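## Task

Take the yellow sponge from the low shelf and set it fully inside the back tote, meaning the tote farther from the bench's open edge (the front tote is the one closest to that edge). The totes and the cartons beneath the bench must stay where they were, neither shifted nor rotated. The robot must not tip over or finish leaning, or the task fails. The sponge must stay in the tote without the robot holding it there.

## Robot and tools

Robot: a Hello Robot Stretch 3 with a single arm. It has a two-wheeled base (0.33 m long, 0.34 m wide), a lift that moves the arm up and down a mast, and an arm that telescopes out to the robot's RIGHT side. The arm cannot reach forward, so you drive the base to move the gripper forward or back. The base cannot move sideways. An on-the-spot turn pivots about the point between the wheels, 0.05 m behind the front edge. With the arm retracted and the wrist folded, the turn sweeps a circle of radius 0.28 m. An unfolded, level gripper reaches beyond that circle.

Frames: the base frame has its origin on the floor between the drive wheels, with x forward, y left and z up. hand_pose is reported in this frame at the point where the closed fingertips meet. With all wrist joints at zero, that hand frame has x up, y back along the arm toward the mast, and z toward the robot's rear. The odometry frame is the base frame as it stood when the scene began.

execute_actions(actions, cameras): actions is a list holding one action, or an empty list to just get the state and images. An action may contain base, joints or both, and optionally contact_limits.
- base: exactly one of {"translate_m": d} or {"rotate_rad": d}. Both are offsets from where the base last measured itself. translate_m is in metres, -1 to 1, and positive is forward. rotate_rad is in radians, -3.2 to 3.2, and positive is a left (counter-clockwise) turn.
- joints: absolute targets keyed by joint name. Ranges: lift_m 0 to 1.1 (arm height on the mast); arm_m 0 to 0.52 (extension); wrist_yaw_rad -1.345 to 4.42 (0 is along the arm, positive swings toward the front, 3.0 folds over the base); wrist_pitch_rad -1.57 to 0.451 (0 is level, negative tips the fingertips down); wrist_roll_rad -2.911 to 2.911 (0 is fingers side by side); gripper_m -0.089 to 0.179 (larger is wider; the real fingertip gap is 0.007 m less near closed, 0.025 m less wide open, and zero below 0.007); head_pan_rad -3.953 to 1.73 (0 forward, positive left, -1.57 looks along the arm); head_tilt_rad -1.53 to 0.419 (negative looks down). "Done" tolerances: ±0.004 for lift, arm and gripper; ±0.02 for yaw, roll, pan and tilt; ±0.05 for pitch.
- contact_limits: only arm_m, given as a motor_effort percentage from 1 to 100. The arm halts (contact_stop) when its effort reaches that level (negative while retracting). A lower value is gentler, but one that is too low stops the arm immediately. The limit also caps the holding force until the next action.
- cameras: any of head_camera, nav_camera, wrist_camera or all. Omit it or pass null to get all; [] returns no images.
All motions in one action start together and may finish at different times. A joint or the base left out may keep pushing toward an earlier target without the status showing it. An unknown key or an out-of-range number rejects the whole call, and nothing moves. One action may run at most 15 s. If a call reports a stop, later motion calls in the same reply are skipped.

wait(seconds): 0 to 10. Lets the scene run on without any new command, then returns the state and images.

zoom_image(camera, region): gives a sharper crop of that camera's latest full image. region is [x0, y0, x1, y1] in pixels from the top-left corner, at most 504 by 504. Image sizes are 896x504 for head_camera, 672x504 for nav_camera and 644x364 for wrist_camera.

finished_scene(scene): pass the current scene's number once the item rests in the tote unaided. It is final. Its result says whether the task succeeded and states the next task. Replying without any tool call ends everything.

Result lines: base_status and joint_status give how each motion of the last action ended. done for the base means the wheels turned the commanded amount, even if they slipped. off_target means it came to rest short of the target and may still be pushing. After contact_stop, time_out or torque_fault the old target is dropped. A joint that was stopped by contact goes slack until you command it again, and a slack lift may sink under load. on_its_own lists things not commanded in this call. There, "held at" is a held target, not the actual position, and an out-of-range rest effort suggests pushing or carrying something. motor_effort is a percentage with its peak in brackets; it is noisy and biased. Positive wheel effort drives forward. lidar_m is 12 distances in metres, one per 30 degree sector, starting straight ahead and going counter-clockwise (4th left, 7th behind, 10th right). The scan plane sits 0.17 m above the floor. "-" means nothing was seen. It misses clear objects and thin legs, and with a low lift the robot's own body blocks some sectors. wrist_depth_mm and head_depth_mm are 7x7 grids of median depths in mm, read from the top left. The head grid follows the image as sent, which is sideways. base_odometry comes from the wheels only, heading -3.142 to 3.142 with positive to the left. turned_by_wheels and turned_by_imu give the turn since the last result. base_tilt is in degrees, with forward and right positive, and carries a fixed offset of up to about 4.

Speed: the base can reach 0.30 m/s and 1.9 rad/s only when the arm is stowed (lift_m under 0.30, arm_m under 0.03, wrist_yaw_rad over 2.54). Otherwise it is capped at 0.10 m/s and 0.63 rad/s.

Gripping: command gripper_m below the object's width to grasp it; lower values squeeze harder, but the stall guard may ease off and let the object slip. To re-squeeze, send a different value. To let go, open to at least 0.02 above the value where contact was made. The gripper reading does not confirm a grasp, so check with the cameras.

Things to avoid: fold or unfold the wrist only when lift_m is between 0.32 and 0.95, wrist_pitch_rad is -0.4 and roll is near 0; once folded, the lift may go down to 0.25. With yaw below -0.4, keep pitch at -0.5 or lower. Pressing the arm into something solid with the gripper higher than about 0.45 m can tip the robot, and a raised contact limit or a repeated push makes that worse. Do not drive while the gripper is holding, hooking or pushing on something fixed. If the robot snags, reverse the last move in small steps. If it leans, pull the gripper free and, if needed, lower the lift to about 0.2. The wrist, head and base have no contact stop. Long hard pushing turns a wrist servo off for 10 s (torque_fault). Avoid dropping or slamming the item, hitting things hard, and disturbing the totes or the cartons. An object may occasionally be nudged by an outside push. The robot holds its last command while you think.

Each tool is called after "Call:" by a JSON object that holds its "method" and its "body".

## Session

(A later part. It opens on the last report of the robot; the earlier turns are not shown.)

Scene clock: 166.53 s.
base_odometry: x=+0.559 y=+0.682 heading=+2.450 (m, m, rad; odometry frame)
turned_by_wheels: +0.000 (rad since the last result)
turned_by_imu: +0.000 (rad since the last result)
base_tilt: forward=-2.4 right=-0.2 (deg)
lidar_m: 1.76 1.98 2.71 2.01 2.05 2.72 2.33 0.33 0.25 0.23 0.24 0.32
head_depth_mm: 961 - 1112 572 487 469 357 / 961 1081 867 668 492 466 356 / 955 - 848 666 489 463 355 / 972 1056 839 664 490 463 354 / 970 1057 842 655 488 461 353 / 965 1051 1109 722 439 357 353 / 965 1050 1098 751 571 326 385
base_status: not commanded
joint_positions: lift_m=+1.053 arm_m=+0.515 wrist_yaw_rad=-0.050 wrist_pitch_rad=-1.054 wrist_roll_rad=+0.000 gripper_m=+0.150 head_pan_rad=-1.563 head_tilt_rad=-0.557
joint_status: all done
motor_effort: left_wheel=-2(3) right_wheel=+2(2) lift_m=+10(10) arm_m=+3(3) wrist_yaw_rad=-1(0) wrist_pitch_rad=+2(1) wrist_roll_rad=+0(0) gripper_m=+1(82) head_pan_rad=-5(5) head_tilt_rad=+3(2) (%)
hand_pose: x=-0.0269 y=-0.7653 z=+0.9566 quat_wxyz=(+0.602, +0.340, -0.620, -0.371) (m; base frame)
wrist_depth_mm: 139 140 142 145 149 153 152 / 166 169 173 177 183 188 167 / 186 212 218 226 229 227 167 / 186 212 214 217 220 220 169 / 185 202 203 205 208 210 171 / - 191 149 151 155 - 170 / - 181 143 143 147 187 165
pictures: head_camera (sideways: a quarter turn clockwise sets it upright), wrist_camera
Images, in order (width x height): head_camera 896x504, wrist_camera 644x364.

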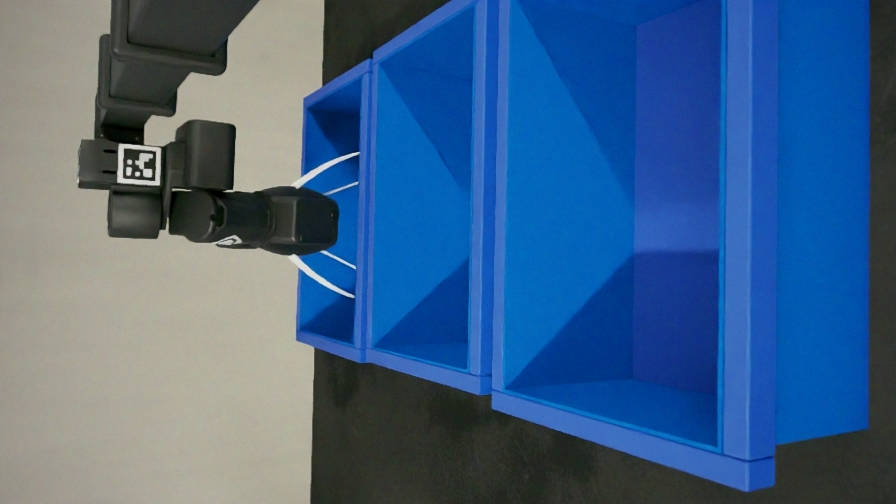

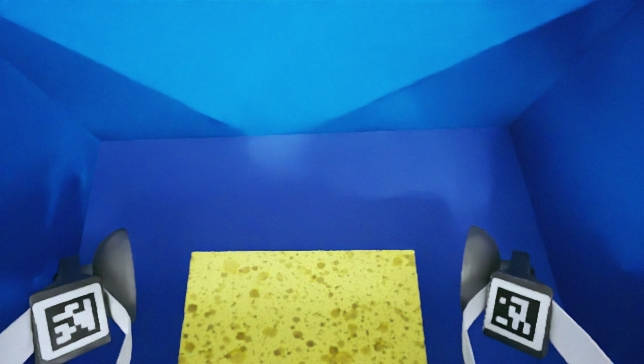

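Call:
{"method": "execute_actions", "body": {"actions": [{"joints": {"lift_m": 1.1, "arm_m": 0.497}}], "cameras": ["wrist_camera"]}}

Call:
{"method": "execute_actions", "body": {"actions": [{"joints": {"wrist_pitch_rad": -0.55}}]}}

Scene clock: 169.80 s.
base_odometry: x=+0.559 y=+0.682 heading=+2.450 (m, m, rad; odometry frame)
turned_by_wheels: +0.000 (rad since the last result)
turned_by_imu: +0.000 (rad since the last result)
base_tilt: forward=-2.5 right=-0.1 (deg)
lidar_m: 1.76 1.98 2.71 2.01 2.05 2.72 2.34 0.34 0.25 0.23 0.24 0.32
head_depth_mm: - 1062 1117 573 488 468 357 / 972 1075 864 667 492 467 355 / - 1081 849 667 490 465 355 / 972 1050 835 665 490 464 354 / 967 1052 833 654 489 459 353 / 964 1053 1104 718 440 358 352 / 970 1048 1103 751 570 326 384
base_status: not commanded
joint_positions: lift_m=+1.098 arm_m=+0.497 wrist_yaw_rad=-0.050 wrist_pitch_rad=-1.054 wrist_roll_rad=+0.000 gripper_m=+0.150 head_pan_rad=-1.563 head_tilt_rad=-0.557
joint_status: all done
joint sent to its limit — the command would take lift_m past its upper limit, so that joint was sent only as far as its limit.
motor_effort: left_wheel=-3(2) right_wheel=+2(2) lift_m=+27(28) arm_m=-4(3) wrist_yaw_rad=+0(0) wrist_pitch_rad=+2(1) wrist_roll_rad=+0(0) gripper_m=+1(0) head_pan_rad=-4(5) head_tilt_rad=+3(3) (%)
hand_pose: x=-0.0269 y=-0.7478 z=+1.0023 quat_wxyz=(+0.602, +0.340, -0.620, -0.371) (m; base frame)
wrist_depth_mm: 167 169 171 175 178 181 185 / 177 193 200 205 209 211 175 / 189 235 251 260 270 239 168 / 187 254 263 268 269 243 169 / 186 245 249 252 253 232 171 / - 233 196 194 238 - 172 / - 223 187 186 228 229 165
pictures: wrist_camera
Images, in order (width x height): wrist_camera 644x364.

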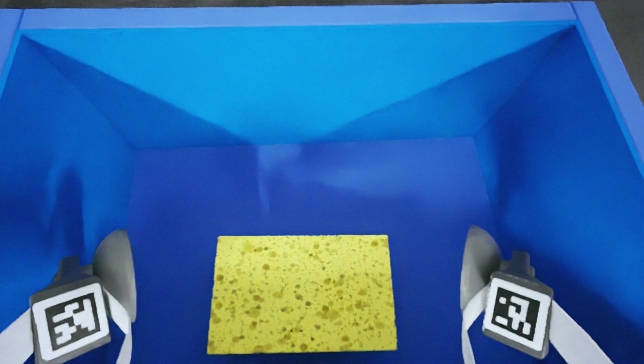

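Scene clock: 170.90 s.
base_odometry: x=+0.559 y=+0.682 heading=+2.450 (m, m, rad; odometry frame)
turned_by_wheels: +0.000 (rad since the last result)
turned_by_imu: +0.000 (rad since the last result)
base_tilt: forward=-2.4 right=-0.1 (deg)
lidar_m: 1.76 1.98 2.71 2.01 2.06 2.72 2.33 0.34 0.25 0.23 0.24 0.32
head_depth_mm: - 1059 1113 572 487 469 357 / 965 1065 858 667 490 467 356 / - 1072 857 667 491 464 356 / 964 1050 842 665 489 463 354 / 965 1050 835 653 490 460 353 / 966 1051 1110 723 440 358 352 / 962 1058 1095 751 569 326 385
base_status: not commanded
joint_positions: lift_m=+1.098 arm_m=+0.497 wrist_yaw_rad=-0.050 wrist_pitch_rad=-0.571 wrist_roll_rad=+0.000 gripper_m=+0.150 head_pan_rad=-1.563 head_tilt_rad=-0.557
joint_status: all done
motor_effort: left_wheel=-2(2) right_wheel=+2(2) lift_m=+27(27) arm_m=-3(4) wrist_yaw_rad=+0(0) wrist_pitch_rad=+7(8) wrist_roll_rad=+0(0) gripper_m=+0(0) head_pan_rad=-4(4) head_tilt_rad=+3(3) (%)
hand_pose: x=-0.0316 y=-0.8446 z=+1.0782 quat_wxyz=(+0.674, +0.182, -0.683, -0.216) (m; base frame)
wrist_depth_mm: 367 373 378 391 399 408 420 / 403 413 421 423 444 457 466 / 446 461 463 478 491 506 527 / 431 437 447 452 457 458 474 / 382 385 387 386 392 403 396 / 338 198 199 204 208 - 344 / - 214 222 232 242 242 303
pictures: head_camera (sideways: a quarter turn clockwise sets it upright), nav_camera (sideways: a quarter turn counterclockwise sets it upright), wrist_camera
Images, in order (width x height): head_camera 896x504, nav_camera 672x504, wrist_camera 644x364.

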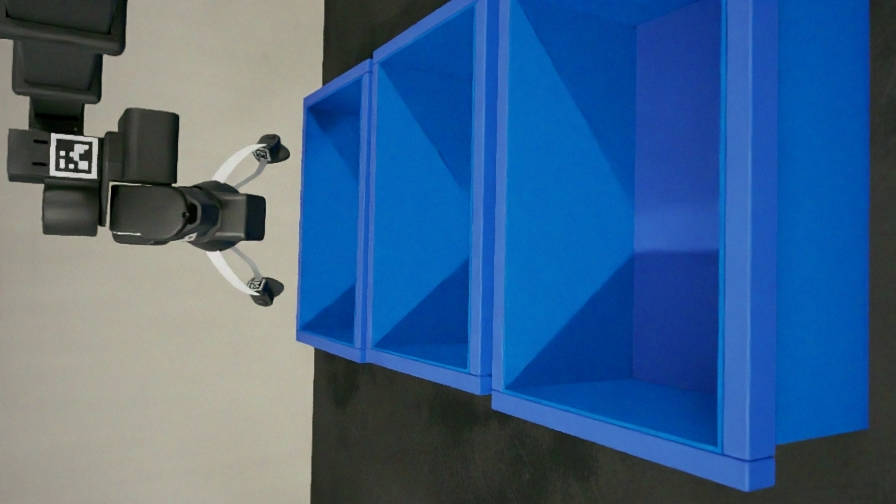

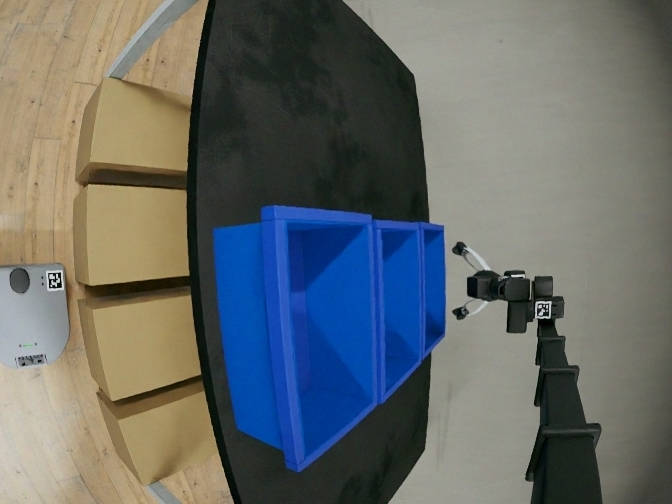

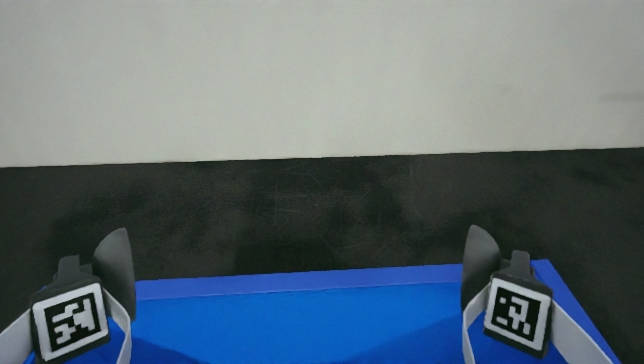

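The sponge is lying flat inside the back tote, the totes haven't moved, and the gripper is clear of them.

Call:
{"method": "finished_scene", "body": {"scene": 2}}

The scene is finished: the task was done.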